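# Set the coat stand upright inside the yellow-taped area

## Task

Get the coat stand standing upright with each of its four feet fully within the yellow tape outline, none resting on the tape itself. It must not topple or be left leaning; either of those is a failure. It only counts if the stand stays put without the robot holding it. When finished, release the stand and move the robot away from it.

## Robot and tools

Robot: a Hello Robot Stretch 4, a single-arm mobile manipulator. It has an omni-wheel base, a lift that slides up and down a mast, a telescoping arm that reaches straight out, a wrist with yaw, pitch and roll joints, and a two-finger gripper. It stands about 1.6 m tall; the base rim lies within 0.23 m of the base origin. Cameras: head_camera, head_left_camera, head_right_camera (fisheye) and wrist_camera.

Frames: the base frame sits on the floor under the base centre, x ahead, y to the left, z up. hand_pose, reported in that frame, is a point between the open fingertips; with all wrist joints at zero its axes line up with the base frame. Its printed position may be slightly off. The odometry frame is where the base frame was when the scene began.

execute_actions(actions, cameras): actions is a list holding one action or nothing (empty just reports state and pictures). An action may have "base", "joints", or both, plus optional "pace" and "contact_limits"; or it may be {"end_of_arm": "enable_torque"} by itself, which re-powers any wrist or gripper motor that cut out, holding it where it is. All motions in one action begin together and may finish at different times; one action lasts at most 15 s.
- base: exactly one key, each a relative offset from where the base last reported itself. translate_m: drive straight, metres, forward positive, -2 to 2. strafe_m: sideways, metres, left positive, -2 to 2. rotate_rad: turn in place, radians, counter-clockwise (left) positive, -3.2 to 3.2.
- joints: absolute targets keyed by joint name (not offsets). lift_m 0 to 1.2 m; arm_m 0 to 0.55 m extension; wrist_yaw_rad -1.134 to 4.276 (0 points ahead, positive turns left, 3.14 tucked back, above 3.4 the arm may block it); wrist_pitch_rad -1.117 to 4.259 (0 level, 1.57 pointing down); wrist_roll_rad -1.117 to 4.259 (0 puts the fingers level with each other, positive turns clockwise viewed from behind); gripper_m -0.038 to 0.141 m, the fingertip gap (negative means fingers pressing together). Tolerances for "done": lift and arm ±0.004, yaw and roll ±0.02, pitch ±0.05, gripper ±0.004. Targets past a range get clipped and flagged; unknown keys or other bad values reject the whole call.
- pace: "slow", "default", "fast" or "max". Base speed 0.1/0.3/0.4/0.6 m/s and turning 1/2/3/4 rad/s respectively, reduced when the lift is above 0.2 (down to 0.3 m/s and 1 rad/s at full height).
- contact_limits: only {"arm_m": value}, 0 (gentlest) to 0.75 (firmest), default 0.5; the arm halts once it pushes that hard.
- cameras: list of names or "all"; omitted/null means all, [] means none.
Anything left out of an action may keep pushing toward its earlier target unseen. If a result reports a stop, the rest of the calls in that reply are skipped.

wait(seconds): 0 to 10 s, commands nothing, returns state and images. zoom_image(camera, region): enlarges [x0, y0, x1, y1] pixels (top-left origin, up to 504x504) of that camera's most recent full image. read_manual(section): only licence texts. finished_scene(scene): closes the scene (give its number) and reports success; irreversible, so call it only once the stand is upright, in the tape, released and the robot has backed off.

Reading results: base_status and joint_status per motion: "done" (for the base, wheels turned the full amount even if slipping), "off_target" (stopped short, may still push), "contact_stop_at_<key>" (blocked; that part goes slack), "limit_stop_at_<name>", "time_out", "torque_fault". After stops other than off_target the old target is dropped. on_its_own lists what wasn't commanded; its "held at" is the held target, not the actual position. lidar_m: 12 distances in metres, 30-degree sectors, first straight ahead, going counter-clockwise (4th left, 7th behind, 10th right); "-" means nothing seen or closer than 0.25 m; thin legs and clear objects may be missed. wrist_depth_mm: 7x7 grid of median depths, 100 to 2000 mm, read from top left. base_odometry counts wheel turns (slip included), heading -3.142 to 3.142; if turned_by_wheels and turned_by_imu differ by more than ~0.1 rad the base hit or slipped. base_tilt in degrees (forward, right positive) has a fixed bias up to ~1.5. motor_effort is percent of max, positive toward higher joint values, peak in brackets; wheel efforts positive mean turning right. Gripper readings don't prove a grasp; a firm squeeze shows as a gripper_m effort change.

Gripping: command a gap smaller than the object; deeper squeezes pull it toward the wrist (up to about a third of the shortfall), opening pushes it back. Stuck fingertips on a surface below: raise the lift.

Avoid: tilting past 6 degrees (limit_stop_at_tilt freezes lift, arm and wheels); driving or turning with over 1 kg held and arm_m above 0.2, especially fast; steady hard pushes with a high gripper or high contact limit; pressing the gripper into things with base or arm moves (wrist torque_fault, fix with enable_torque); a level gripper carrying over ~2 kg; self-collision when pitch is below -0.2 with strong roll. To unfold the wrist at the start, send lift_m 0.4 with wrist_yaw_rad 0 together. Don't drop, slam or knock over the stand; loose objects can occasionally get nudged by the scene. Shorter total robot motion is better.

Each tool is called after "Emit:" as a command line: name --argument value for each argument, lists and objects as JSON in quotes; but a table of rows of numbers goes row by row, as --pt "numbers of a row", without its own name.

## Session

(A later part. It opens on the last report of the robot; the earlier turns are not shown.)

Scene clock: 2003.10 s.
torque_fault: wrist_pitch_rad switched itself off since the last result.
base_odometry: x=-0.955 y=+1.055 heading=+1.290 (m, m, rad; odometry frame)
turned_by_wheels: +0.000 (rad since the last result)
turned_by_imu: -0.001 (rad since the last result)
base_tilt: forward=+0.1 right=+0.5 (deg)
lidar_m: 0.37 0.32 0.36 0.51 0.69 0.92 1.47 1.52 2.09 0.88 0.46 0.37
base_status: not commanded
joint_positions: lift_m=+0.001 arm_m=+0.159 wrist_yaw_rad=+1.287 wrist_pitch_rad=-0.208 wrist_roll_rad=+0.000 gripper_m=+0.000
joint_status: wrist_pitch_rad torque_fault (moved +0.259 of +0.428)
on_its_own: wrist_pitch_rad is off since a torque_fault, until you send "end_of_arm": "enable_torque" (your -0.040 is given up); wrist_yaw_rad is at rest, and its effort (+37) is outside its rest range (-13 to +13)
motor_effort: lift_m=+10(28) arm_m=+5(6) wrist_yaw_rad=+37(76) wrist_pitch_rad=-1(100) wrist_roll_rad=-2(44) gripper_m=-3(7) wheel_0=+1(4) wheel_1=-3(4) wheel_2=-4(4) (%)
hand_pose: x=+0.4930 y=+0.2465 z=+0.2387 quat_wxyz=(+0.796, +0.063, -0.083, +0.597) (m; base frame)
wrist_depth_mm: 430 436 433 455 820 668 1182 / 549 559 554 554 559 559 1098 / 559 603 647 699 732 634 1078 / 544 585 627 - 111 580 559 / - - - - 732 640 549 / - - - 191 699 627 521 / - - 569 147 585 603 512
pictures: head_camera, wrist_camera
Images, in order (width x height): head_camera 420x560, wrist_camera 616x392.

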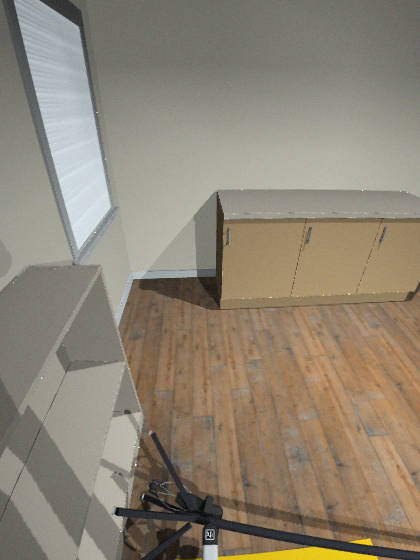

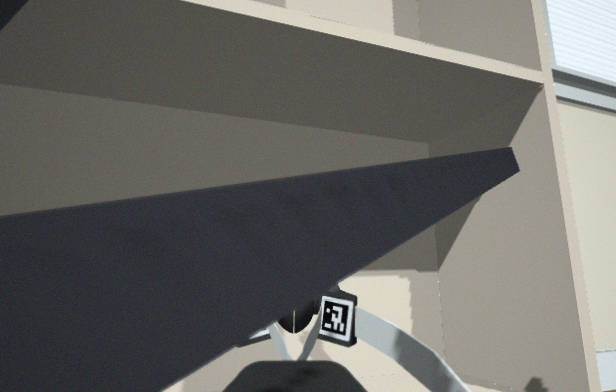

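Emit:
execute_actions --actions '[{"base":{"strafe_m":-0.15},"pace":"slow"}]' --cameras '["wrist_camera","head_camera","head_left_camera"]'

Scene clock: 2013.97 s.
base_odometry: x=-0.811 y=+1.013 heading=+1.290 (m, m, rad; odometry frame)
turned_by_wheels: +0.000 (rad since the last result)
turned_by_imu: +0.000 (rad since the last result)
base_tilt: forward=+0.2 right=+0.5 (deg)
lidar_m: 0.35 0.34 0.34 0.54 0.85 1.14 1.51 1.53 2.05 0.98 0.46 0.38
base_status: done
joint_positions: lift_m=+0.000 arm_m=+0.159 wrist_yaw_rad=+1.298 wrist_pitch_rad=-0.252 wrist_roll_rad=+0.000 gripper_m=+0.000
joint_status: not commanded
on_its_own: wrist_pitch_rad is off since a torque_fault, until you send "end_of_arm": "enable_torque" (your -0.040 is given up)
motor_effort: lift_m=+24(24) arm_m=+5(5) wrist_yaw_rad=+6(53) wrist_pitch_rad=-1(2) wrist_roll_rad=-1(3) gripper_m=-4(6) wheel_0=+3(17) wheel_1=-2(4) wheel_2=+1(2) (%)
hand_pose: x=+0.4894 y=+0.2455 z=+0.2499 quat_wxyz=(+0.790, +0.076, -0.100, +0.600) (m; base frame)
wrist_depth_mm: 750 820 878 960 991 1281 1499 / 512 549 591 917 976 1229 1397 / 683 699 715 723 691 1182 1308 / 683 732 788 124 171 750 1255 / 661 707 - 118 866 715 1182 / - - - 202 820 699 1118 / - - 699 147 661 647 1060
pictures: head_camera, head_left_camera, wrist_camera
Images, in order (width x height): head_camera 420x560, head_left_camera 420x672, wrist_camera 616x392.

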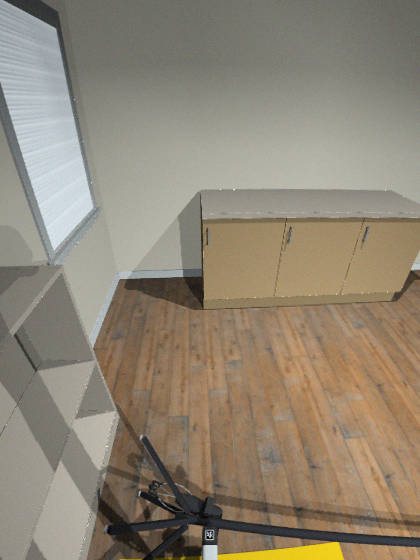

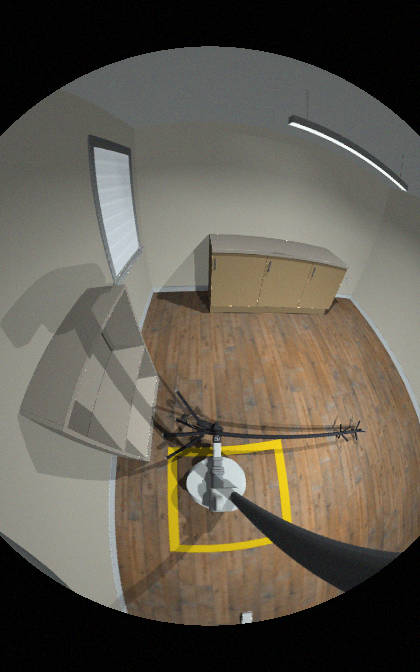

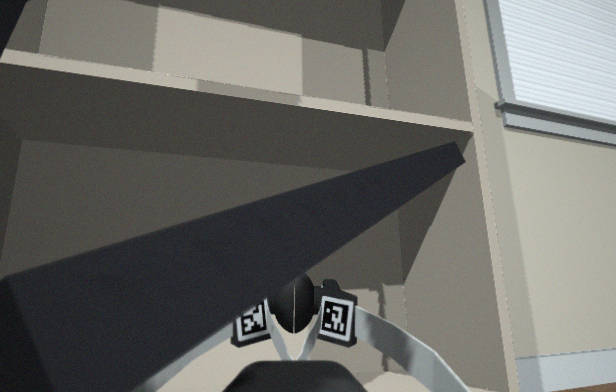

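Emit:
execute_actions --actions '[{"end_of_arm":"enable_torque"}]' --cameras '[]'

Emit:
execute_actions --actions '[{"joints":{"lift_m":0.5,"arm_m":0.5},"pace":"slow"}]' --cameras '["wrist_camera","head_camera","head_left_camera"]'

Scene clock: 2038.57 s.
base_odometry: x=-0.811 y=+1.013 heading=+1.290 (m, m, rad; odometry frame)
turned_by_wheels: +0.000 (rad since the last result)
turned_by_imu: -0.001 (rad since the last result)
base_tilt: forward=+0.2 right=+0.5 (deg)
lidar_m: 0.39 0.33 0.37 0.54 0.82 1.12 1.51 1.53 2.04 0.98 0.46 0.36
base_status: not commanded
joint_positions: lift_m=+0.000 arm_m=+0.159 wrist_yaw_rad=+1.298 wrist_pitch_rad=-0.252 wrist_roll_rad=+0.000 gripper_m=+0.000
joint_status: not commanded
end_of_arm: enable_torque: each motor that was off is on again
on_its_own: wrist_pitch_rad is held at -0.252, not at your -0.040, since a torque_fault
motor_effort: lift_m=+24(24) arm_m=+5(5) wrist_yaw_rad=+5(5) wrist_pitch_rad=+0(1) wrist_roll_rad=-2(1) gripper_m=-6(7) wheel_0=+3(3) wheel_1=-2(2) wheel_2=+1(1) (%)
hand_pose: x=+0.4894 y=+0.2455 z=+0.2499 quat_wxyz=(+0.790, +0.076, -0.100, +0.600) (m; base frame)
wrist_depth_mm: 759 820 891 960 991 1308 1464 / 521 549 591 904 960 1229 1397 / 683 699 715 715 683 1182 1308 / 691 732 788 124 170 759 1255 / 661 699 - 118 866 715 1182 / - - - 203 809 699 1118 / - - 699 147 668 640 1060
pictures: none
No camera images: the call's "cameras" was empty. Leave "cameras" out to get every camera's image.

Scene clock: 2043.23 s.
base_odometry: x=-0.811 y=+1.013 heading=+1.290 (m, m, rad; odometry frame)
turned_by_wheels: +0.000 (rad since the last result)
turned_by_imu: -0.002 (rad since the last result)
base_tilt: forward=+0.2 right=+0.5 (deg)
lidar_m: 0.66 0.61 0.52 0.54 0.85 1.15 1.51 1.53 2.06 2.93 0.79 0.69
base_status: not commanded
joint_positions: lift_m=+0.499 arm_m=+0.499 wrist_yaw_rad=+1.293 wrist_pitch_rad=-0.254 wrist_roll_rad=+0.013 gripper_m=+0.000
joint_status: all done
on_its_own: wrist_pitch_rad is held at -0.252, not at your -0.040, since a torque_fault; wrist_yaw_rad is at rest, and its effort (+20) is outside its rest range (-13 to +13); wrist_roll_rad is at rest, and its effort (-40) is outside its rest range (-13 to +13)
motor_effort: lift_m=+32(35) arm_m=+5(7) wrist_yaw_rad=+20(20) wrist_pitch_rad=+5(7) wrist_roll_rad=-40(39) gripper_m=-5(4) wheel_0=+0(3) wheel_1=-2(2) wheel_2=+0(1) (%)
hand_pose: x=+0.8306 y=+0.2446 z=+0.7498 quat_wxyz=(+0.791, +0.082, -0.097, +0.598) (m; base frame)
wrist_depth_mm: 842 891 976 1098 1182 1336 1537 / - - - 1042 1160 1281 1464 / - - - - - 124 1336 / - - - - 1042 1138 1255 / 654 - 759 917 991 1098 1205 / 654 691 715 202 960 1060 1160 / - 661 699 150 891 1008 1098
pictures: head_camera, head_left_camera, wrist_camera
Images, in order (width x height): head_camera 420x560, head_left_camera 420x672, wrist_camera 616x392.

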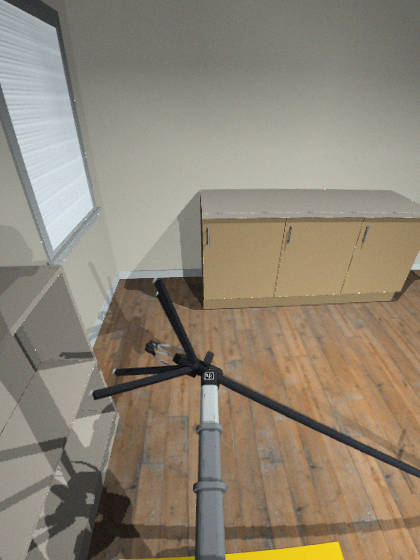

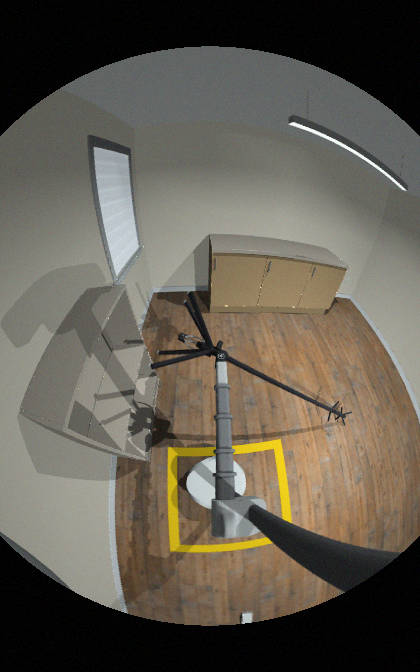

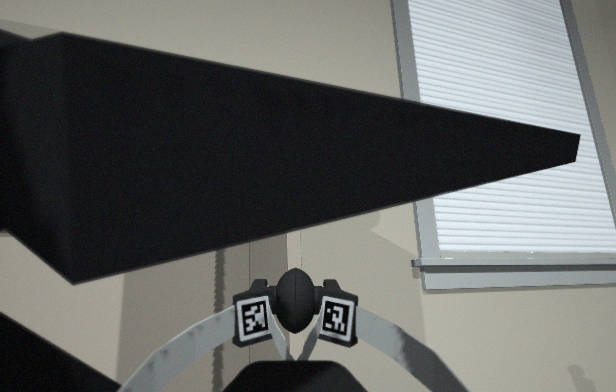

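Now pitch the gripper down.

Emit:
execute_actions --actions '[{"joints":{"wrist_pitch_rad":1.5},"pace":"slow"}]' --cameras '["head_camera","head_left_camera"]'

Scene clock: 2047.93 s.
base_odometry: x=-0.811 y=+1.013 heading=+1.289 (m, m, rad; odometry frame)
turned_by_wheels: +0.000 (rad since the last result)
turned_by_imu: -0.001 (rad since the last result)
base_tilt: forward=+0.3 right=+0.5 (deg)
lidar_m: 0.59 0.59 0.55 0.56 0.85 1.14 1.49 1.53 2.06 2.92 0.85 0.68
base_status: not commanded
joint_positions: lift_m=+0.499 arm_m=+0.499 wrist_yaw_rad=+1.302 wrist_pitch_rad=+1.500 wrist_roll_rad=+0.000 gripper_m=+0.000
joint_status: all done
motor_effort: lift_m=+30(32) arm_m=+5(5) wrist_yaw_rad=-4(22) wrist_pitch_rad=+0(11) wrist_roll_rad=-3(40) gripper_m=-6(5) wheel_0=-1(1) wheel_1=-1(2) wheel_2=+0(0) (%)
hand_pose: x=+0.7598 y=-0.0035 z=+0.3896 quat_wxyz=(+0.582, -0.413, +0.542, +0.443) (m; base frame)
wrist_depth_mm: 627 634 627 634 647 647 647 / 621 621 627 634 634 634 640 / 609 615 621 627 627 627 634 / 609 609 615 615 621 627 621 / 597 603 603 609 609 615 621 / 591 597 204 203 603 609 609 / 591 585 585 147 597 603 603
pictures: head_camera, head_left_camera
Images, in order (width x height): head_camera 420x560, head_left_camera 420x672.

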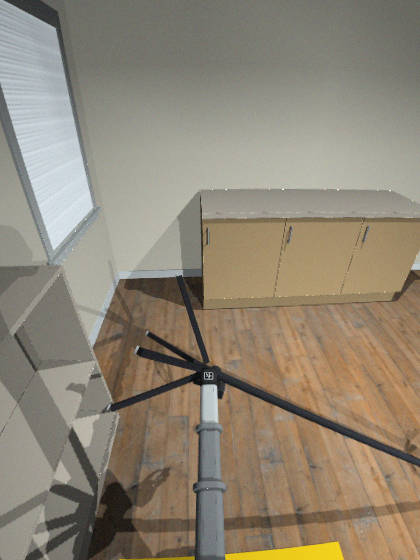

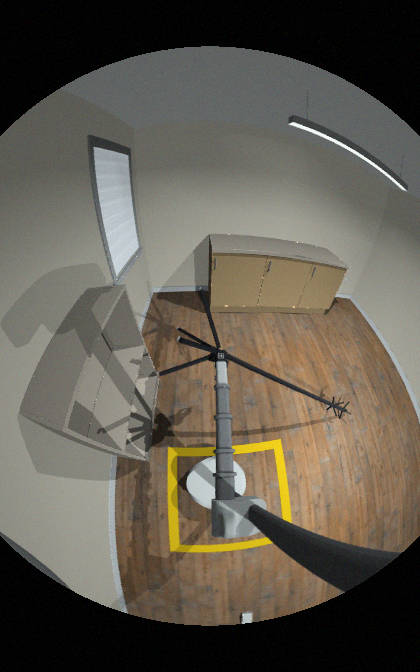

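Emit:
execute_actions --actions '[{"joints":{"wrist_yaw_rad":3.14},"pace":"slow"}]' --cameras '["head_camera","head_left_camera"]'

Scene clock: 2056.00 s.
base_odometry: x=-0.811 y=+1.013 heading=+1.289 (m, m, rad; odometry frame)
turned_by_wheels: +0.000 (rad since the last result)
turned_by_imu: -0.002 (rad since the last result)
base_tilt: forward=+0.2 right=+0.5 (deg)
lidar_m: 0.82 0.75 0.52 0.54 0.85 1.15 1.51 1.54 2.05 2.93 1.11 0.87
base_status: not commanded
joint_positions: lift_m=+0.500 arm_m=+0.499 wrist_yaw_rad=+3.139 wrist_pitch_rad=+1.500 wrist_roll_rad=+0.000 gripper_m=+0.000
joint_status: all done
motor_effort: lift_m=+23(31) arm_m=+3(4) wrist_yaw_rad=+3(25) wrist_pitch_rad=+0(2) wrist_roll_rad=-1(2) gripper_m=-6(8) wheel_0=-2(5) wheel_1=-2(3) wheel_2=-1(2) (%)
hand_pose: x=+0.6501 y=+0.0875 z=+0.3902 quat_wxyz=(+0.001, -0.682, +0.001, +0.732) (m; base frame)
wrist_depth_mm: 627 640 640 647 654 661 627 / 627 627 627 640 640 647 627 / 615 621 627 634 627 640 627 / 609 609 615 621 627 634 627 / 597 603 615 615 615 627 627 / 585 597 204 203 615 615 621 / 585 585 585 147 603 615 615
pictures: head_camera, head_left_camera
Images, in order (width x height): head_camera 420x560, head_left_camera 420x672.

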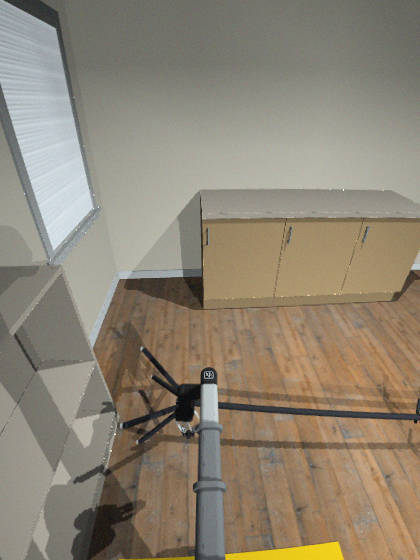

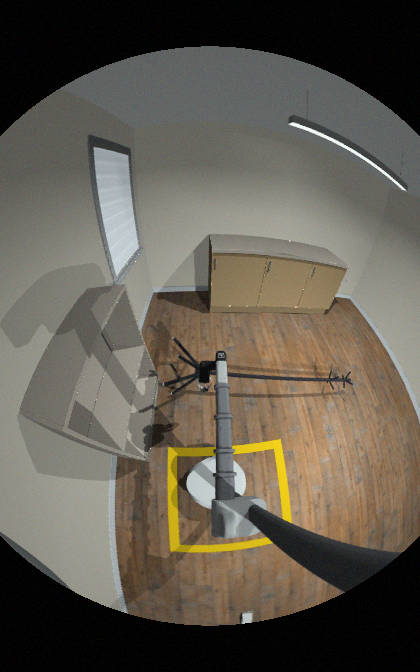

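Emit:
execute_actions --actions '[{"base":{"strafe_m":-0.6},"joints":{"wrist_yaw_rad":1.57,"wrist_pitch_rad":1.57,"gripper_m":0.1,"lift_m":0.55}}]' --cameras '["wrist_camera","head_left_camera"]'

Scene clock: 2073.97 s.
base_odometry: x=-0.234 y=+0.847 heading=+1.289 (m, m, rad; odometry frame)
turned_by_wheels: +0.000 (rad since the last result)
turned_by_imu: +0.000 (rad since the last result)
base_tilt: forward=+0.2 right=+0.5 (deg)
lidar_m: 0.87 0.93 1.14 1.12 1.47 1.52 1.49 1.52 2.47 2.33 2.41 0.90
base_status: done
joint_positions: lift_m=+0.550 arm_m=+0.499 wrist_yaw_rad=+1.570 wrist_pitch_rad=+1.570 wrist_roll_rad=+0.000 gripper_m=+0.100
joint_status: all done
motor_effort: lift_m=+22(22) arm_m=+3(3) wrist_yaw_rad=-1(8) wrist_pitch_rad=-1(5) wrist_roll_rad=+0(1) gripper_m=-3(7) wheel_0=-1(10) wheel_1=+1(10) wheel_2=+0(0) (%)
hand_pose: x=+0.7578 y=+0.0002 z=+0.4396 quat_wxyz=(+0.500, -0.500, +0.500, +0.500) (m; base frame)
wrist_depth_mm: 654 661 661 676 668 683 683 / 654 654 661 668 668 676 683 / 654 654 661 668 676 676 676 / 654 654 661 661 668 668 676 / 654 654 661 668 668 676 676 / 647 647 661 668 211 668 668 / 647 654 654 143 668 676 676
pictures: head_left_camera, wrist_camera
Images, in order (width x height): head_left_camera 420x672, wrist_camera 616x392.

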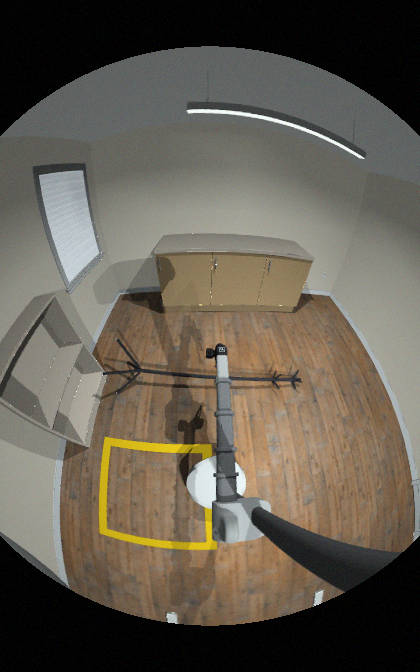

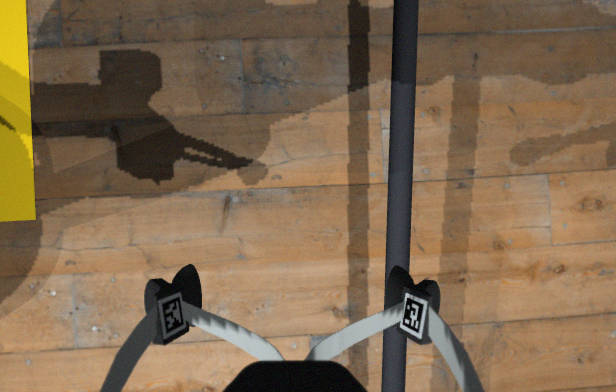

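Emit:
execute_actions --actions '[]'

Scene clock: 2093.87 s.
base_odometry: x=-0.234 y=+0.847 heading=+1.289 (m, m, rad; odometry frame)
turned_by_wheels: +0.000 (rad since the last result)
turned_by_imu: -0.001 (rad since the last result)
base_tilt: forward=+0.2 right=+0.5 (deg)
lidar_m: 0.87 0.95 1.13 1.12 1.45 1.54 1.52 1.52 2.46 2.34 2.41 0.92
base_status: done
joint_positions: lift_m=+0.550 arm_m=+0.499 wrist_yaw_rad=+1.570 wrist_pitch_rad=+1.570 wrist_roll_rad=+0.000 gripper_m=+0.100
joint_status: all done
motor_effort: lift_m=+22(22) arm_m=+3(3) wrist_yaw_rad=-1(8) wrist_pitch_rad=+0(5) wrist_roll_rad=+0(1) gripper_m=-2(7) wheel_0=-1(10) wheel_1=+1(10) wheel_2=+0(0) (%)
hand_pose: x=+0.7578 y=+0.0002 z=+0.4396 quat_wxyz=(+0.500, -0.500, +0.500, +0.500) (m; base frame)
wrist_depth_mm: 654 661 661 676 668 676 683 / 654 661 661 668 668 676 683 / 654 661 668 668 668 676 683 / 654 661 661 661 668 668 676 / 654 654 661 661 668 668 683 / 647 654 661 661 211 668 676 / 647 647 661 143 661 668 676
pictures: head_camera, head_left_camera, head_right_camera, wrist_camera
Images, in order (width x height): head_camera 420x560, head_left_camera 420x672, head_right_camera 420x672, wrist_camera 616x392.

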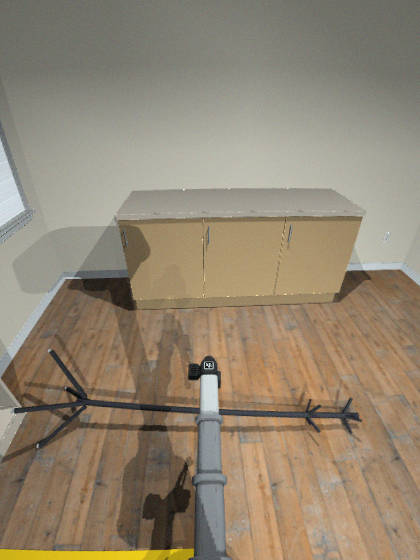

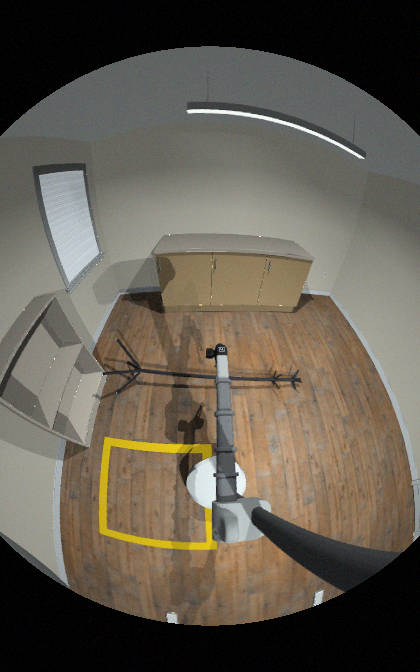

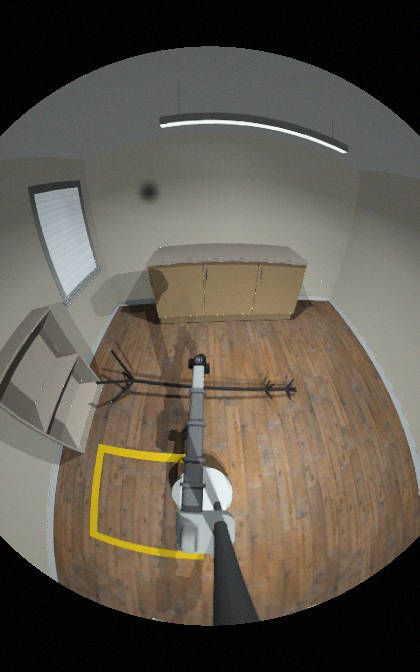

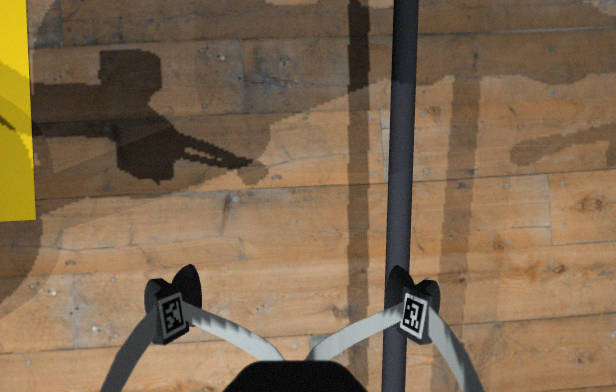

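Emit:
execute_actions --actions '[{"base":{"translate_m":0.12},"joints":{"lift_m":0.42},"pace":"slow"}]' --cameras '["wrist_camera"]'

Scene clock: 2104.60 s.
base_odometry: x=-0.201 y=+0.962 heading=+1.289 (m, m, rad; odometry frame)
turned_by_wheels: +0.000 (rad since the last result)
turned_by_imu: -0.002 (rad since the last result)
base_tilt: forward=+0.2 right=+0.5 (deg)
lidar_m: 0.78 0.82 1.04 1.12 1.47 1.96 1.97 1.63 2.48 2.32 1.07 0.78
base_status: done
joint_positions: lift_m=+0.420 arm_m=+0.499 wrist_yaw_rad=+1.570 wrist_pitch_rad=+1.570 wrist_roll_rad=+0.000 gripper_m=+0.100
joint_status: all done
motor_effort: lift_m=+17(23) arm_m=+3(3) wrist_yaw_rad=+1(0) wrist_pitch_rad=+0(1) wrist_roll_rad=-2(3) gripper_m=-1(1) wheel_0=+2(1) wheel_1=+2(6) wheel_2=-3(7) (%)
hand_pose: x=+0.7578 y=+0.0002 z=+0.3100 quat_wxyz=(+0.500, -0.500, +0.500, +0.500) (m; base frame)
wrist_depth_mm: 525 530 535 535 539 544 544 / 525 530 535 535 539 544 549 / 525 525 535 539 539 544 544 / 521 525 530 530 539 539 544 / 521 525 530 535 539 544 544 / 521 525 525 535 211 544 539 / 521 521 525 143 535 539 539
pictures: wrist_camera
Images, in order (width x height): wrist_camera 616x392.

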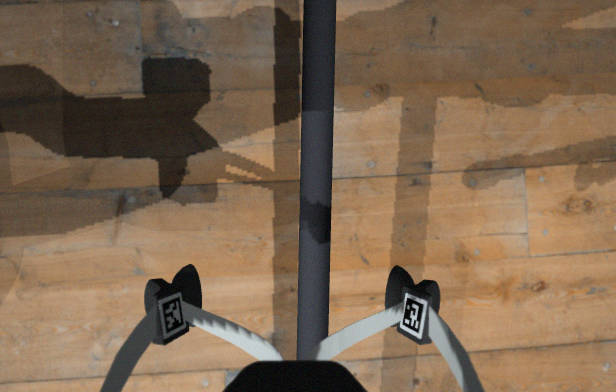

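Emit:
execute_actions --actions '[{"joints":{"lift_m":0.27,"arm_m":0.52},"pace":"slow"}]' --cameras '["wrist_camera"]'

Scene clock: 2116.83 s.
base_odometry: x=-0.201 y=+0.962 heading=+1.289 (m, m, rad; odometry frame)
turned_by_wheels: +0.000 (rad since the last result)
turned_by_imu: -0.002 (rad since the last result)
base_tilt: forward=+0.2 right=+0.5 (deg)
lidar_m: 0.79 0.79 1.04 1.11 1.48 1.95 1.97 1.64 2.46 2.32 1.05 0.82
base_status: not commanded
joint_positions: lift_m=+0.270 arm_m=+0.519 wrist_yaw_rad=+1.570 wrist_pitch_rad=+1.570 wrist_roll_rad=+0.000 gripper_m=+0.100
joint_status: all done
motor_effort: lift_m=+17(21) arm_m=+5(3) wrist_yaw_rad=+0(0) wrist_pitch_rad=+0(1) wrist_roll_rad=-2(2) gripper_m=+2(3) wheel_0=+2(2) wheel_1=+2(2) wheel_2=-3(3) (%)
hand_pose: x=+0.7774 y=+0.0002 z=+0.1600 quat_wxyz=(+0.500, -0.500, +0.500, +0.500) (m; base frame)
wrist_depth_mm: 377 382 384 227 389 392 397 / 377 379 382 229 387 392 392 / 377 379 382 232 387 392 394 / 377 379 379 236 387 387 392 / 377 379 382 236 387 387 392 / 377 377 379 237 211 389 392 / 377 377 379 143 384 387 389
pictures: wrist_camera
Images, in order (width x height): wrist_camera 616x392.

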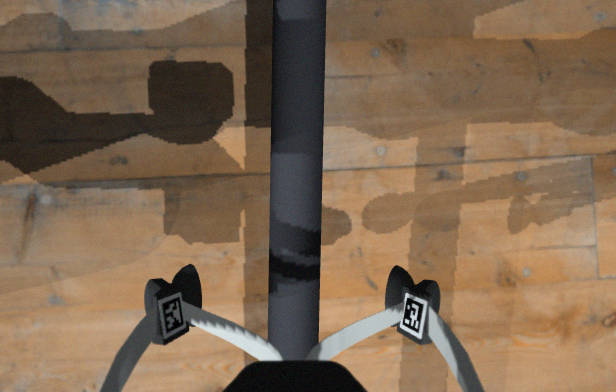

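Depth 0.236; need ~0.18.

Emit:
execute_actions --actions '[{"joints":{"lift_m":0.215},"pace":"slow"}]' --cameras '[]'

Emit:
execute_actions --actions '[{"joints":{"gripper_m":0.0}}]' --cameras '["wrist_camera"]'

Scene clock: 2123.70 s.
base_odometry: x=-0.201 y=+0.962 heading=+1.289 (m, m, rad; odometry frame)
turned_by_wheels: +0.000 (rad since the last result)
turned_by_imu: -0.001 (rad since the last result)
base_tilt: forward=+0.2 right=+0.5 (deg)
lidar_m: 0.80 0.82 1.05 1.12 1.46 1.95 1.97 1.65 2.46 2.32 1.06 0.81
base_status: not commanded
joint_positions: lift_m=+0.215 arm_m=+0.519 wrist_yaw_rad=+1.570 wrist_pitch_rad=+1.570 wrist_roll_rad=+0.000 gripper_m=+0.100
joint_status: all done
motor_effort: lift_m=+17(21) arm_m=+5(5) wrist_yaw_rad=-2(0) wrist_pitch_rad=+0(0) wrist_roll_rad=+0(0) gripper_m=-1(2) wheel_0=+2(2) wheel_1=+2(2) wheel_2=-3(3) (%)
hand_pose: x=+0.7774 y=+0.0002 z=+0.1050 quat_wxyz=(+0.500, -0.500, +0.500, +0.500) (m; base frame)
wrist_depth_mm: 324 327 330 170 332 336 336 / 322 327 329 171 332 336 338 / 324 325 327 173 332 334 336 / 322 325 325 175 330 334 336 / 320 324 327 176 330 332 334 / 322 324 325 177 211 332 336 / 322 322 324 143 329 332 334
pictures: none
No camera images: the call's "cameras" was empty. Leave "cameras" out to get every camera's image.

Scene clock: 2125.50 s.
base_odometry: x=-0.201 y=+0.962 heading=+1.289 (m, m, rad; odometry frame)
turned_by_wheels: +0.000 (rad since the last result)
turned_by_imu: -0.001 (rad since the last result)
base_tilt: forward=+0.2 right=+0.5 (deg)
lidar_m: 0.76 0.79 1.03 1.10 1.47 1.95 1.95 1.62 2.48 2.32 1.06 0.80
base_status: not commanded
joint_positions: lift_m=+0.215 arm_m=+0.519 wrist_yaw_rad=+1.570 wrist_pitch_rad=+1.570 wrist_roll_rad=+0.000 gripper_m=+0.000
joint_status: all done
motor_effort: lift_m=+20(20) arm_m=+5(5) wrist_yaw_rad=-1(0) wrist_pitch_rad=+0(1) wrist_roll_rad=-1(0) gripper_m=-8(11) wheel_0=+2(2) wheel_1=+2(2) wheel_2=-2(3) (%)
hand_pose: x=+0.7775 y=+0.0002 z=+0.1047 quat_wxyz=(+0.500, -0.500, +0.500, +0.500) (m; base frame)
wrist_depth_mm: 322 325 325 167 330 332 334 / 322 325 327 168 330 332 334 / 322 322 325 169 330 332 332 / 320 322 325 171 329 330 330 / 320 322 324 173 329 329 330 / 319 320 190 174 327 330 330 / 319 320 322 151 325 329 329
pictures: wrist_camera
Images, in order (width x height): wrist_camera 616x392.

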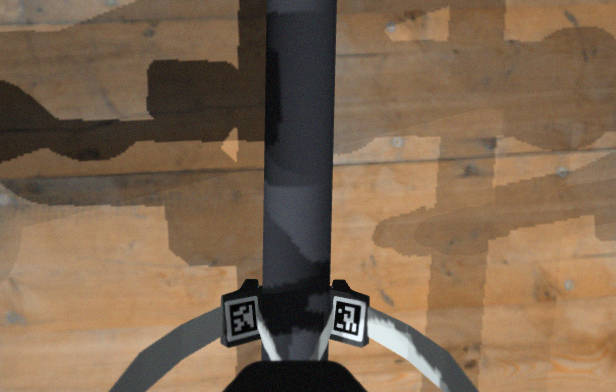

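Emit:
execute_actions --actions '[{"base":{"translate_m":-0.3},"pace":"slow"}]' --cameras '["head_left_camera"]'

Scene clock: 2136.17 s.
base_odometry: x=-0.284 y=+0.674 heading=+1.289 (m, m, rad; odometry frame)
turned_by_wheels: +0.000 (rad since the last result)
turned_by_imu: -0.001 (rad since the last result)
base_tilt: forward=+0.2 right=+0.5 (deg)
lidar_m: 0.71 0.86 1.17 1.20 1.45 1.34 1.30 1.34 2.44 2.32 0.80 0.71
base_status: done
joint_positions: lift_m=+0.215 arm_m=+0.519 wrist_yaw_rad=+1.570 wrist_pitch_rad=+1.569 wrist_roll_rad=+0.000 gripper_m=+0.000
joint_status: not commanded
motor_effort: lift_m=+21(21) arm_m=+4(5) wrist_yaw_rad=+1(1) wrist_pitch_rad=+4(4) wrist_roll_rad=-1(5) gripper_m=-11(12) wheel_0=-2(6) wheel_1=-2(10) wheel_2=+3(8) (%)
hand_pose: x=+0.7777 y=+0.0006 z=+0.1046 quat_wxyz=(+0.501, -0.499, +0.500, +0.500) (m; base frame)
wrist_depth_mm: 324 325 327 330 168 334 336 / 322 324 327 327 168 332 334 / 320 324 324 327 329 330 334 / 320 322 325 178 329 330 334 / 320 320 325 172 327 330 332 / 319 320 189 173 327 330 330 / 319 320 322 147 325 327 330
pictures: head_left_camera
Images, in order (width x height): head_left_camera 420x672.

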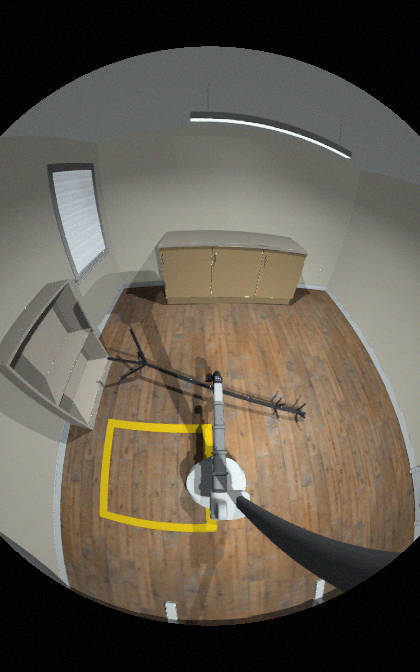

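Emit:
execute_actions --actions '[{"joints":{"gripper_m":0.1}}]' --cameras '[]'

Emit:
execute_actions --actions '[{"joints":{"lift_m":0.45}}]' --cameras '[]'

Emit:
execute_actions --actions '[{"base":{"strafe_m":0.45}}]' --cameras '["wrist_camera","head_camera"]'

Scene clock: 2149.67 s.
base_odometry: x=-0.284 y=+0.674 heading=+1.289 (m, m, rad; odometry frame)
turned_by_wheels: +0.000 (rad since the last result)
turned_by_imu: -0.002 (rad since the last result)
base_tilt: forward=+0.2 right=+0.5 (deg)
lidar_m: 0.73 0.87 1.16 1.27 1.44 1.35 1.31 1.35 2.45 2.36 0.81 0.70
base_status: not commanded
joint_positions: lift_m=+0.215 arm_m=+0.519 wrist_yaw_rad=+1.570 wrist_pitch_rad=+1.570 wrist_roll_rad=+0.000 gripper_m=+0.100
joint_status: all done
motor_effort: lift_m=+21(21) arm_m=+4(4) wrist_yaw_rad=+1(1) wrist_pitch_rad=-1(4) wrist_roll_rad=-2(4) gripper_m=+1(9) wheel_0=-2(2) wheel_1=-2(2) wheel_2=+2(3) (%)
hand_pose: x=+0.7777 y=+0.0002 z=+0.1046 quat_wxyz=(+0.501, -0.499, +0.500, +0.500) (m; base frame)
wrist_depth_mm: 324 325 329 330 170 334 338 / 325 325 327 330 172 334 336 / 324 325 329 329 332 334 336 / 322 324 325 178 330 334 334 / 320 325 325 174 329 334 334 / 320 322 325 175 211 334 334 / 320 322 324 143 330 332 334
pictures: none
No camera images: the call's "cameras" was empty. Leave "cameras" out to get every camera's image.

Scene clock: 2151.73 s.
base_odometry: x=-0.284 y=+0.674 heading=+1.289 (m, m, rad; odometry frame)
turned_by_wheels: +0.000 (rad since the last result)
turned_by_imu: -0.001 (rad since the last result)
base_tilt: forward=+0.2 right=+0.5 (deg)
lidar_m: 0.73 0.88 1.16 1.26 1.46 1.34 1.31 1.32 2.44 2.34 0.82 0.72
base_status: not commanded
joint_positions: lift_m=+0.450 arm_m=+0.519 wrist_yaw_rad=+1.570 wrist_pitch_rad=+1.570 wrist_roll_rad=+0.000 gripper_m=+0.100
joint_status: all done
motor_effort: lift_m=+23(29) arm_m=+4(4) wrist_yaw_rad=+1(1) wrist_pitch_rad=+1(1) wrist_roll_rad=-4(3) gripper_m=-1(3) wheel_0=-2(2) wheel_1=-2(2) wheel_2=+2(2) (%)
hand_pose: x=+0.7777 y=+0.0002 z=+0.3395 quat_wxyz=(+0.501, -0.499, +0.500, +0.500) (m; base frame)
wrist_depth_mm: 554 559 564 569 574 574 580 / 554 554 564 564 569 574 580 / 554 559 559 564 564 569 574 / 549 559 559 564 569 574 574 / 554 554 564 559 564 574 574 / 554 559 559 559 211 569 574 / 549 549 554 143 564 569 569
pictures: none
No camera images: the call's "cameras" was empty. Leave "cameras" out to get every camera's image.

Scene clock: 2154.57 s.
base_odometry: x=-0.717 y=+0.799 heading=+1.289 (m, m, rad; odometry frame)
turned_by_wheels: +0.000 (rad since the last result)
turned_by_imu: -0.002 (rad since the last result)
base_tilt: forward=+0.2 right=+0.5 (deg)
lidar_m: 0.86 0.98 0.73 0.94 0.98 1.33 1.31 1.32 1.86 2.79 0.98 0.86
base_status: done
joint_positions: lift_m=+0.450 arm_m=+0.519 wrist_yaw_rad=+1.570 wrist_pitch_rad=+1.570 wrist_roll_rad=+0.000 gripper_m=+0.100
joint_status: not commanded
motor_effort: lift_m=+22(23) arm_m=+4(4) wrist_yaw_rad=+1(2) wrist_pitch_rad=-1(0) wrist_roll_rad=-3(2) gripper_m=-2(0) wheel_0=-1(9) wheel_1=-2(11) wheel_2=-1(0) (%)
hand_pose: x=+0.7777 y=+0.0002 z=+0.3396 quat_wxyz=(+0.501, -0.499, +0.500, +0.500) (m; base frame)
wrist_depth_mm: 559 559 564 569 574 407 373 / 554 559 564 564 574 574 580 / 554 559 564 564 574 574 580 / 549 559 564 564 564 569 580 / 549 559 559 564 569 569 574 / 554 559 554 564 211 569 574 / 549 554 554 143 564 564 569
pictures: head_camera, wrist_camera
Images, in order (width x height): head_camera 420x560, wrist_camera 616x392.

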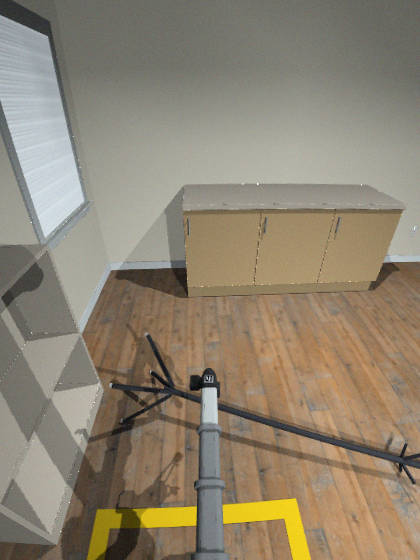

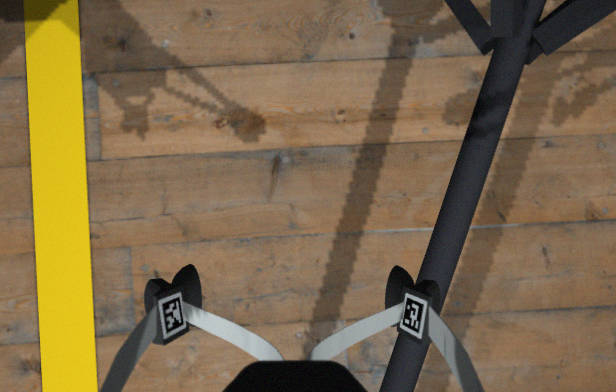

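Emit:
execute_actions --actions '[{"base":{"translate_m":0.12},"joints":{"lift_m":0.36},"pace":"slow"}]' --cameras '["wrist_camera"]'

Scene clock: 2163.37 s.
base_odometry: x=-0.683 y=+0.914 heading=+1.289 (m, m, rad; odometry frame)
turned_by_wheels: +0.000 (rad since the last result)
turned_by_imu: -0.002 (rad since the last result)
base_tilt: forward=+0.2 right=+0.5 (deg)
lidar_m: 0.75 0.86 0.70 0.74 0.99 1.36 1.45 1.46 1.99 2.79 0.85 0.74
base_status: done
joint_positions: lift_m=+0.360 arm_m=+0.519 wrist_yaw_rad=+1.570 wrist_pitch_rad=+1.570 wrist_roll_rad=+0.000 gripper_m=+0.100
joint_status: all done
motor_effort: lift_m=+17(21) arm_m=+4(4) wrist_yaw_rad=+1(0) wrist_pitch_rad=+0(0) wrist_roll_rad=-2(3) gripper_m=-3(1) wheel_0=+3(3) wheel_1=+2(5) wheel_2=-2(7) (%)
hand_pose: x=+0.7777 y=+0.0002 z=+0.2500 quat_wxyz=(+0.501, -0.499, +0.500, +0.500) (m; base frame)
wrist_depth_mm: 466 469 473 477 317 484 488 / 466 469 473 473 293 484 484 / 466 466 473 477 477 484 484 / 466 469 473 473 477 480 484 / 466 466 469 473 477 480 488 / 462 466 469 303 211 477 480 / 466 466 469 143 473 480 484
pictures: wrist_camera
Images, in order (width x height): wrist_camera 616x392.

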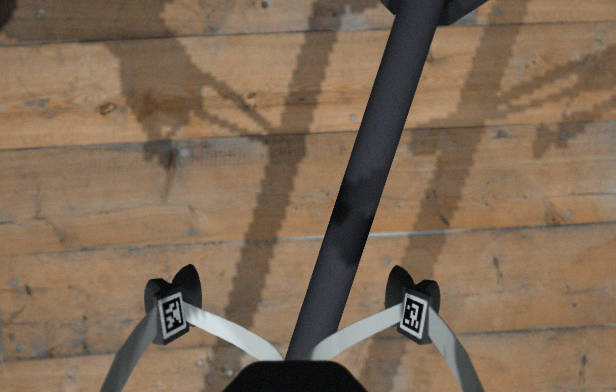

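Emit:
execute_actions --actions '[{"joints":{"lift_m":0.25,"arm_m":0.54},"pace":"slow"}]' --cameras '["wrist_camera"]'

Scene clock: 2171.60 s.
base_odometry: x=-0.683 y=+0.914 heading=+1.289 (m, m, rad; odometry frame)
turned_by_wheels: +0.000 (rad since the last result)
turned_by_imu: -0.001 (rad since the last result)
base_tilt: forward=+0.2 right=+0.5 (deg)
lidar_m: 0.76 0.85 0.70 0.77 1.01 1.33 1.46 1.46 1.99 2.80 0.87 0.72
base_status: not commanded
joint_positions: lift_m=+0.250 arm_m=+0.539 wrist_yaw_rad=+1.570 wrist_pitch_rad=+1.570 wrist_roll_rad=+0.000 gripper_m=+0.100
joint_status: all done
motor_effort: lift_m=+17(17) arm_m=+5(5) wrist_yaw_rad=+2(2) wrist_pitch_rad=-1(1) wrist_roll_rad=-2(3) gripper_m=+1(2) wheel_0=+3(3) wheel_1=+1(2) wheel_2=-2(2) (%)
hand_pose: x=+0.7974 y=+0.0002 z=+0.1400 quat_wxyz=(+0.501, -0.499, +0.500, +0.500) (m; base frame)
wrist_depth_mm: 357 362 364 368 176 373 375 / 359 362 364 366 177 373 373 / 355 359 364 366 178 370 370 / 357 359 362 364 366 370 370 / 355 357 362 185 366 368 370 / 355 357 359 181 208 370 373 / 355 357 359 143 366 368 370
pictures: wrist_camera
Images, in order (width x height): wrist_camera 616x392.

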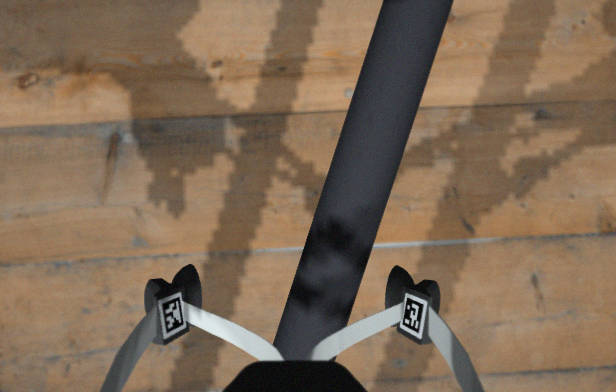

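Emit:
execute_actions --actions '[{"joints":{"gripper_m":0.0}}]' --cameras '[]'

Emit:
execute_actions --actions '[{"base":{"translate_m":-0.3},"pace":"slow"}]' --cameras '["head_left_camera"]'

Scene clock: 2178.60 s.
base_odometry: x=-0.683 y=+0.914 heading=+1.289 (m, m, rad; odometry frame)
turned_by_wheels: +0.000 (rad since the last result)
turned_by_imu: -0.001 (rad since the last result)
base_tilt: forward=+0.2 right=+0.5 (deg)
lidar_m: 0.74 0.86 0.70 0.75 1.00 1.36 1.46 1.46 1.99 2.78 0.84 0.74
base_status: not commanded
joint_positions: lift_m=+0.250 arm_m=+0.539 wrist_yaw_rad=+1.571 wrist_pitch_rad=+1.567 wrist_roll_rad=+0.000 gripper_m=+0.000
joint_status: all done
motor_effort: lift_m=+24(24) arm_m=+3(5) wrist_yaw_rad=+0(1) wrist_pitch_rad=+7(7) wrist_roll_rad=-1(4) gripper_m=-19(15) wheel_0=+2(3) wheel_1=+1(1) wheel_2=+0(2) (%)
hand_pose: x=+0.7978 y=+0.0010 z=+0.1394 quat_wxyz=(+0.501, -0.499, +0.499, +0.501) (m; base frame)
wrist_depth_mm: 355 357 359 359 169 366 366 / 355 357 357 359 172 364 366 / 355 355 357 359 359 362 364 / 351 355 357 175 359 362 362 / 351 355 355 174 362 362 364 / 351 353 191 174 359 362 362 / 351 351 353 150 357 359 362
pictures: none
No camera images: the call's "cameras" was empty. Leave "cameras" out to get every camera's image.

Scene clock: 2182.90 s.
base_odometry: x=-0.767 y=+0.626 heading=+1.289 (m, m, rad; odometry frame)
turned_by_wheels: +0.000 (rad since the last result)
turned_by_imu: +0.002 (rad since the last result)
base_tilt: forward=+0.2 right=+0.5 (deg)
lidar_m: 0.79 0.75 0.85 0.95 0.98 1.30 1.11 1.14 1.58 2.80 1.10 0.79
base_status: done
joint_positions: lift_m=+0.250 arm_m=+0.539 wrist_yaw_rad=+1.571 wrist_pitch_rad=+1.568 wrist_roll_rad=+0.000 gripper_m=+0.000
joint_status: not commanded
motor_effort: lift_m=+25(25) arm_m=+3(3) wrist_yaw_rad=-3(1) wrist_pitch_rad=+7(7) wrist_roll_rad=-2(3) gripper_m=-16(17) wheel_0=+0(1) wheel_1=-1(2) wheel_2=+4(8) (%)
hand_pose: x=+0.7978 y=+0.0009 z=+0.1393 quat_wxyz=(+0.501, -0.499, +0.499, +0.501) (m; base frame)
wrist_depth_mm: 355 357 359 168 362 364 366 / 355 355 357 170 364 364 366 / 353 355 357 171 359 364 364 / 353 355 357 173 359 359 364 / 353 353 353 175 357 359 362 / 351 353 191 176 357 359 359 / 349 351 351 137 355 357 362
pictures: head_left_camera
Images, in order (width x height): head_left_camera 420x672.

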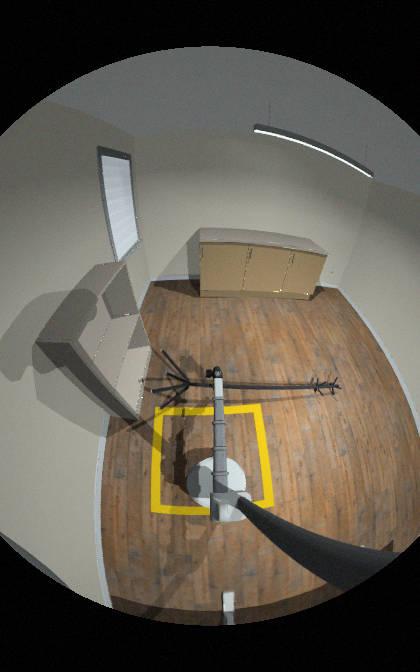

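Emit:
execute_actions --actions '[{"base":{"translate_m":-0.35},"pace":"slow"}]' --cameras '["head_left_camera"]'

Scene clock: 2192.27 s.
base_odometry: x=-0.864 y=+0.290 heading=+1.289 (m, m, rad; odometry frame)
turned_by_wheels: +0.000 (rad since the last result)
turned_by_imu: -0.001 (rad since the last result)
base_tilt: forward=+0.2 right=+0.5 (deg)
lidar_m: 0.81 0.62 0.98 0.93 0.97 1.32 0.76 0.79 1.08 2.78 1.47 0.88
base_status: done
joint_positions: lift_m=+0.250 arm_m=+0.539 wrist_yaw_rad=+1.570 wrist_pitch_rad=+1.573 wrist_roll_rad=+0.000 gripper_m=+0.000
joint_status: not commanded
motor_effort: lift_m=+25(25) arm_m=+3(3) wrist_yaw_rad=+2(0) wrist_pitch_rad=-9(9) wrist_roll_rad=+2(1) gripper_m=-14(15) wheel_0=-3(4) wheel_1=-3(6) wheel_2=+2(8) (%)
hand_pose: x=+0.7978 y=-0.0006 z=+0.1393 quat_wxyz=(+0.500, -0.500, +0.501, +0.499) (m; base frame)
wrist_depth_mm: 353 355 167 359 362 362 364 / 353 355 167 359 359 362 364 / 355 355 169 359 359 362 364 / 353 353 179 359 359 359 364 / 351 355 355 183 359 359 364 / 353 355 186 174 357 359 362 / 351 353 353 137 357 357 362
pictures: head_left_camera
Images, in order (width x height): head_left_camera 420x672.

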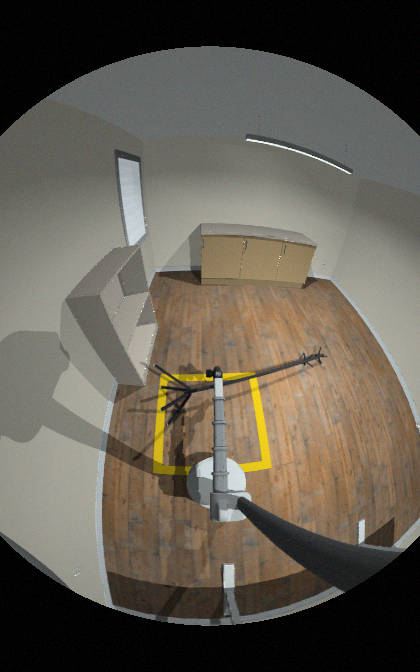

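Emit:
execute_actions --actions '[{"base":{"translate_m":-0.35},"pace":"slow"}]' --cameras '["head_left_camera","head_camera"]'

Scene clock: 2200.47 s.
base_odometry: x=-0.961 y=-0.046 heading=+1.289 (m, m, rad; odometry frame)
turned_by_wheels: +0.000 (rad since the last result)
turned_by_imu: -0.001 (rad since the last result)
base_tilt: forward=+0.2 right=+0.5 (deg)
lidar_m: 0.70 0.49 0.97 0.92 0.97 1.30 0.41 0.42 0.58 2.82 2.90 0.98
base_status: done
joint_positions: lift_m=+0.250 arm_m=+0.539 wrist_yaw_rad=+1.573 wrist_pitch_rad=+1.571 wrist_roll_rad=-0.003 gripper_m=+0.000
joint_status: not commanded
motor_effort: lift_m=+25(25) arm_m=+3(3) wrist_yaw_rad=-8(9) wrist_pitch_rad=-3(9) wrist_roll_rad=+8(10) gripper_m=-15(15) wheel_0=-2(4) wheel_1=-1(5) wheel_2=+4(6) (%)
hand_pose: x=+0.7978 y=+0.0000 z=+0.1393 quat_wxyz=(+0.499, -0.501, +0.499, +0.501) (m; base frame)
wrist_depth_mm: 353 165 357 357 359 364 366 / 353 166 357 359 359 362 364 / 351 353 178 359 362 362 364 / 353 353 169 357 359 362 364 / 351 355 172 357 359 359 362 / 353 353 185 176 190 362 362 / 351 353 353 151 359 359 362
pictures: head_camera, head_left_camera
Images, in order (width x height): head_camera 420x560, head_left_camera 420x672.

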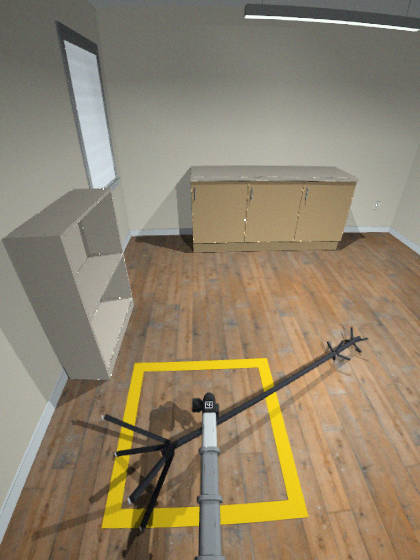

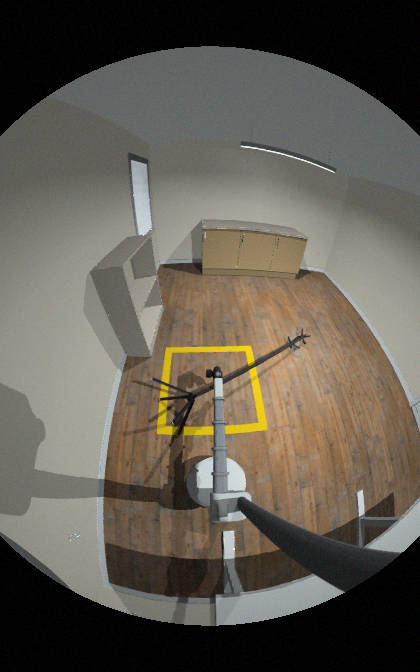

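Emit:
execute_actions --actions '[{"base":{"strafe_m":-0.15},"pace":"slow"}]' --cameras '[]'

Emit:
execute_actions --actions '[{"base":{"translate_m":0.1},"pace":"slow"}]' --cameras '["head_camera"]'

Scene clock: 2209.80 s.
base_odometry: x=-0.817 y=-0.088 heading=+1.290 (m, m, rad; odometry frame)
turned_by_wheels: +0.001 (rad since the last result)
turned_by_imu: +0.001 (rad since the last result)
base_tilt: forward=+0.2 right=+0.5 (deg)
lidar_m: 0.70 0.48 1.13 1.06 1.12 0.44 0.40 0.42 0.59 2.66 2.76 0.97
base_status: done
joint_positions: lift_m=+0.250 arm_m=+0.540 wrist_yaw_rad=+1.574 wrist_pitch_rad=+1.568 wrist_roll_rad=-0.003 gripper_m=+0.000
joint_status: not commanded
motor_effort: lift_m=+25(25) arm_m=+2(3) wrist_yaw_rad=-10(11) wrist_pitch_rad=+5(9) wrist_roll_rad=+4(9) gripper_m=-15(16) wheel_0=+4(10) wheel_1=+1(0) wheel_2=+3(4) (%)
hand_pose: x=+0.7979 y=+0.0010 z=+0.1393 quat_wxyz=(+0.499, -0.501, +0.498, +0.502) (m; base frame)
wrist_depth_mm: 353 169 359 362 364 364 366 / 355 166 357 359 364 364 366 / 353 172 357 357 364 364 364 / 351 355 169 357 359 362 364 / 353 353 171 357 357 362 362 / 351 353 181 175 190 359 362 / 351 351 353 148 357 359 362
pictures: none
No camera images: the call's "cameras" was empty. Leave "cameras" out to get every camera's image.

Scene clock: 2212.10 s.
base_odometry: x=-0.790 y=+0.008 heading=+1.290 (m, m, rad; odometry frame)
turned_by_wheels: +0.000 (rad since the last result)
turned_by_imu: -0.001 (rad since the last result)
base_tilt: forward=+0.2 right=+0.5 (deg)
lidar_m: 0.73 0.51 1.13 1.07 1.12 0.54 0.50 0.55 0.73 2.66 2.73 1.22
base_status: done
joint_positions: lift_m=+0.250 arm_m=+0.540 wrist_yaw_rad=+1.572 wrist_pitch_rad=+1.568 wrist_roll_rad=-0.001 gripper_m=+0.000
joint_status: not commanded
motor_effort: lift_m=+25(25) arm_m=+2(2) wrist_yaw_rad=-6(11) wrist_pitch_rad=+6(6) wrist_roll_rad=+5(7) gripper_m=-15(17) wheel_0=+4(8) wheel_1=+3(7) wheel_2=-1(6) (%)
hand_pose: x=+0.7979 y=+0.0009 z=+0.1393 quat_wxyz=(+0.500, -0.500, +0.499, +0.501) (m; base frame)
wrist_depth_mm: 355 165 359 359 364 364 364 / 353 167 357 359 362 362 366 / 353 355 172 359 362 362 364 / 355 353 170 359 359 362 364 / 351 353 174 357 359 359 362 / 351 355 183 176 359 357 362 / 351 351 353 154 357 359 362
pictures: head_camera
Images, in order (width x height): head_camera 420x560.

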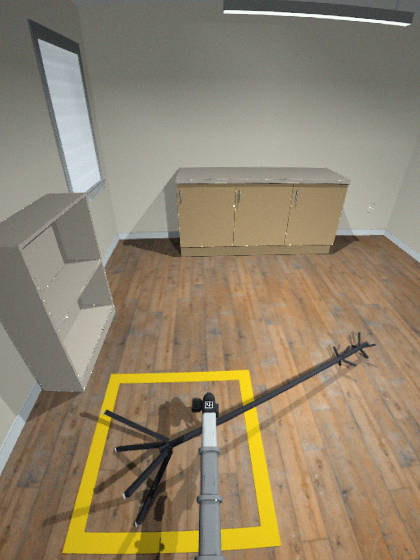

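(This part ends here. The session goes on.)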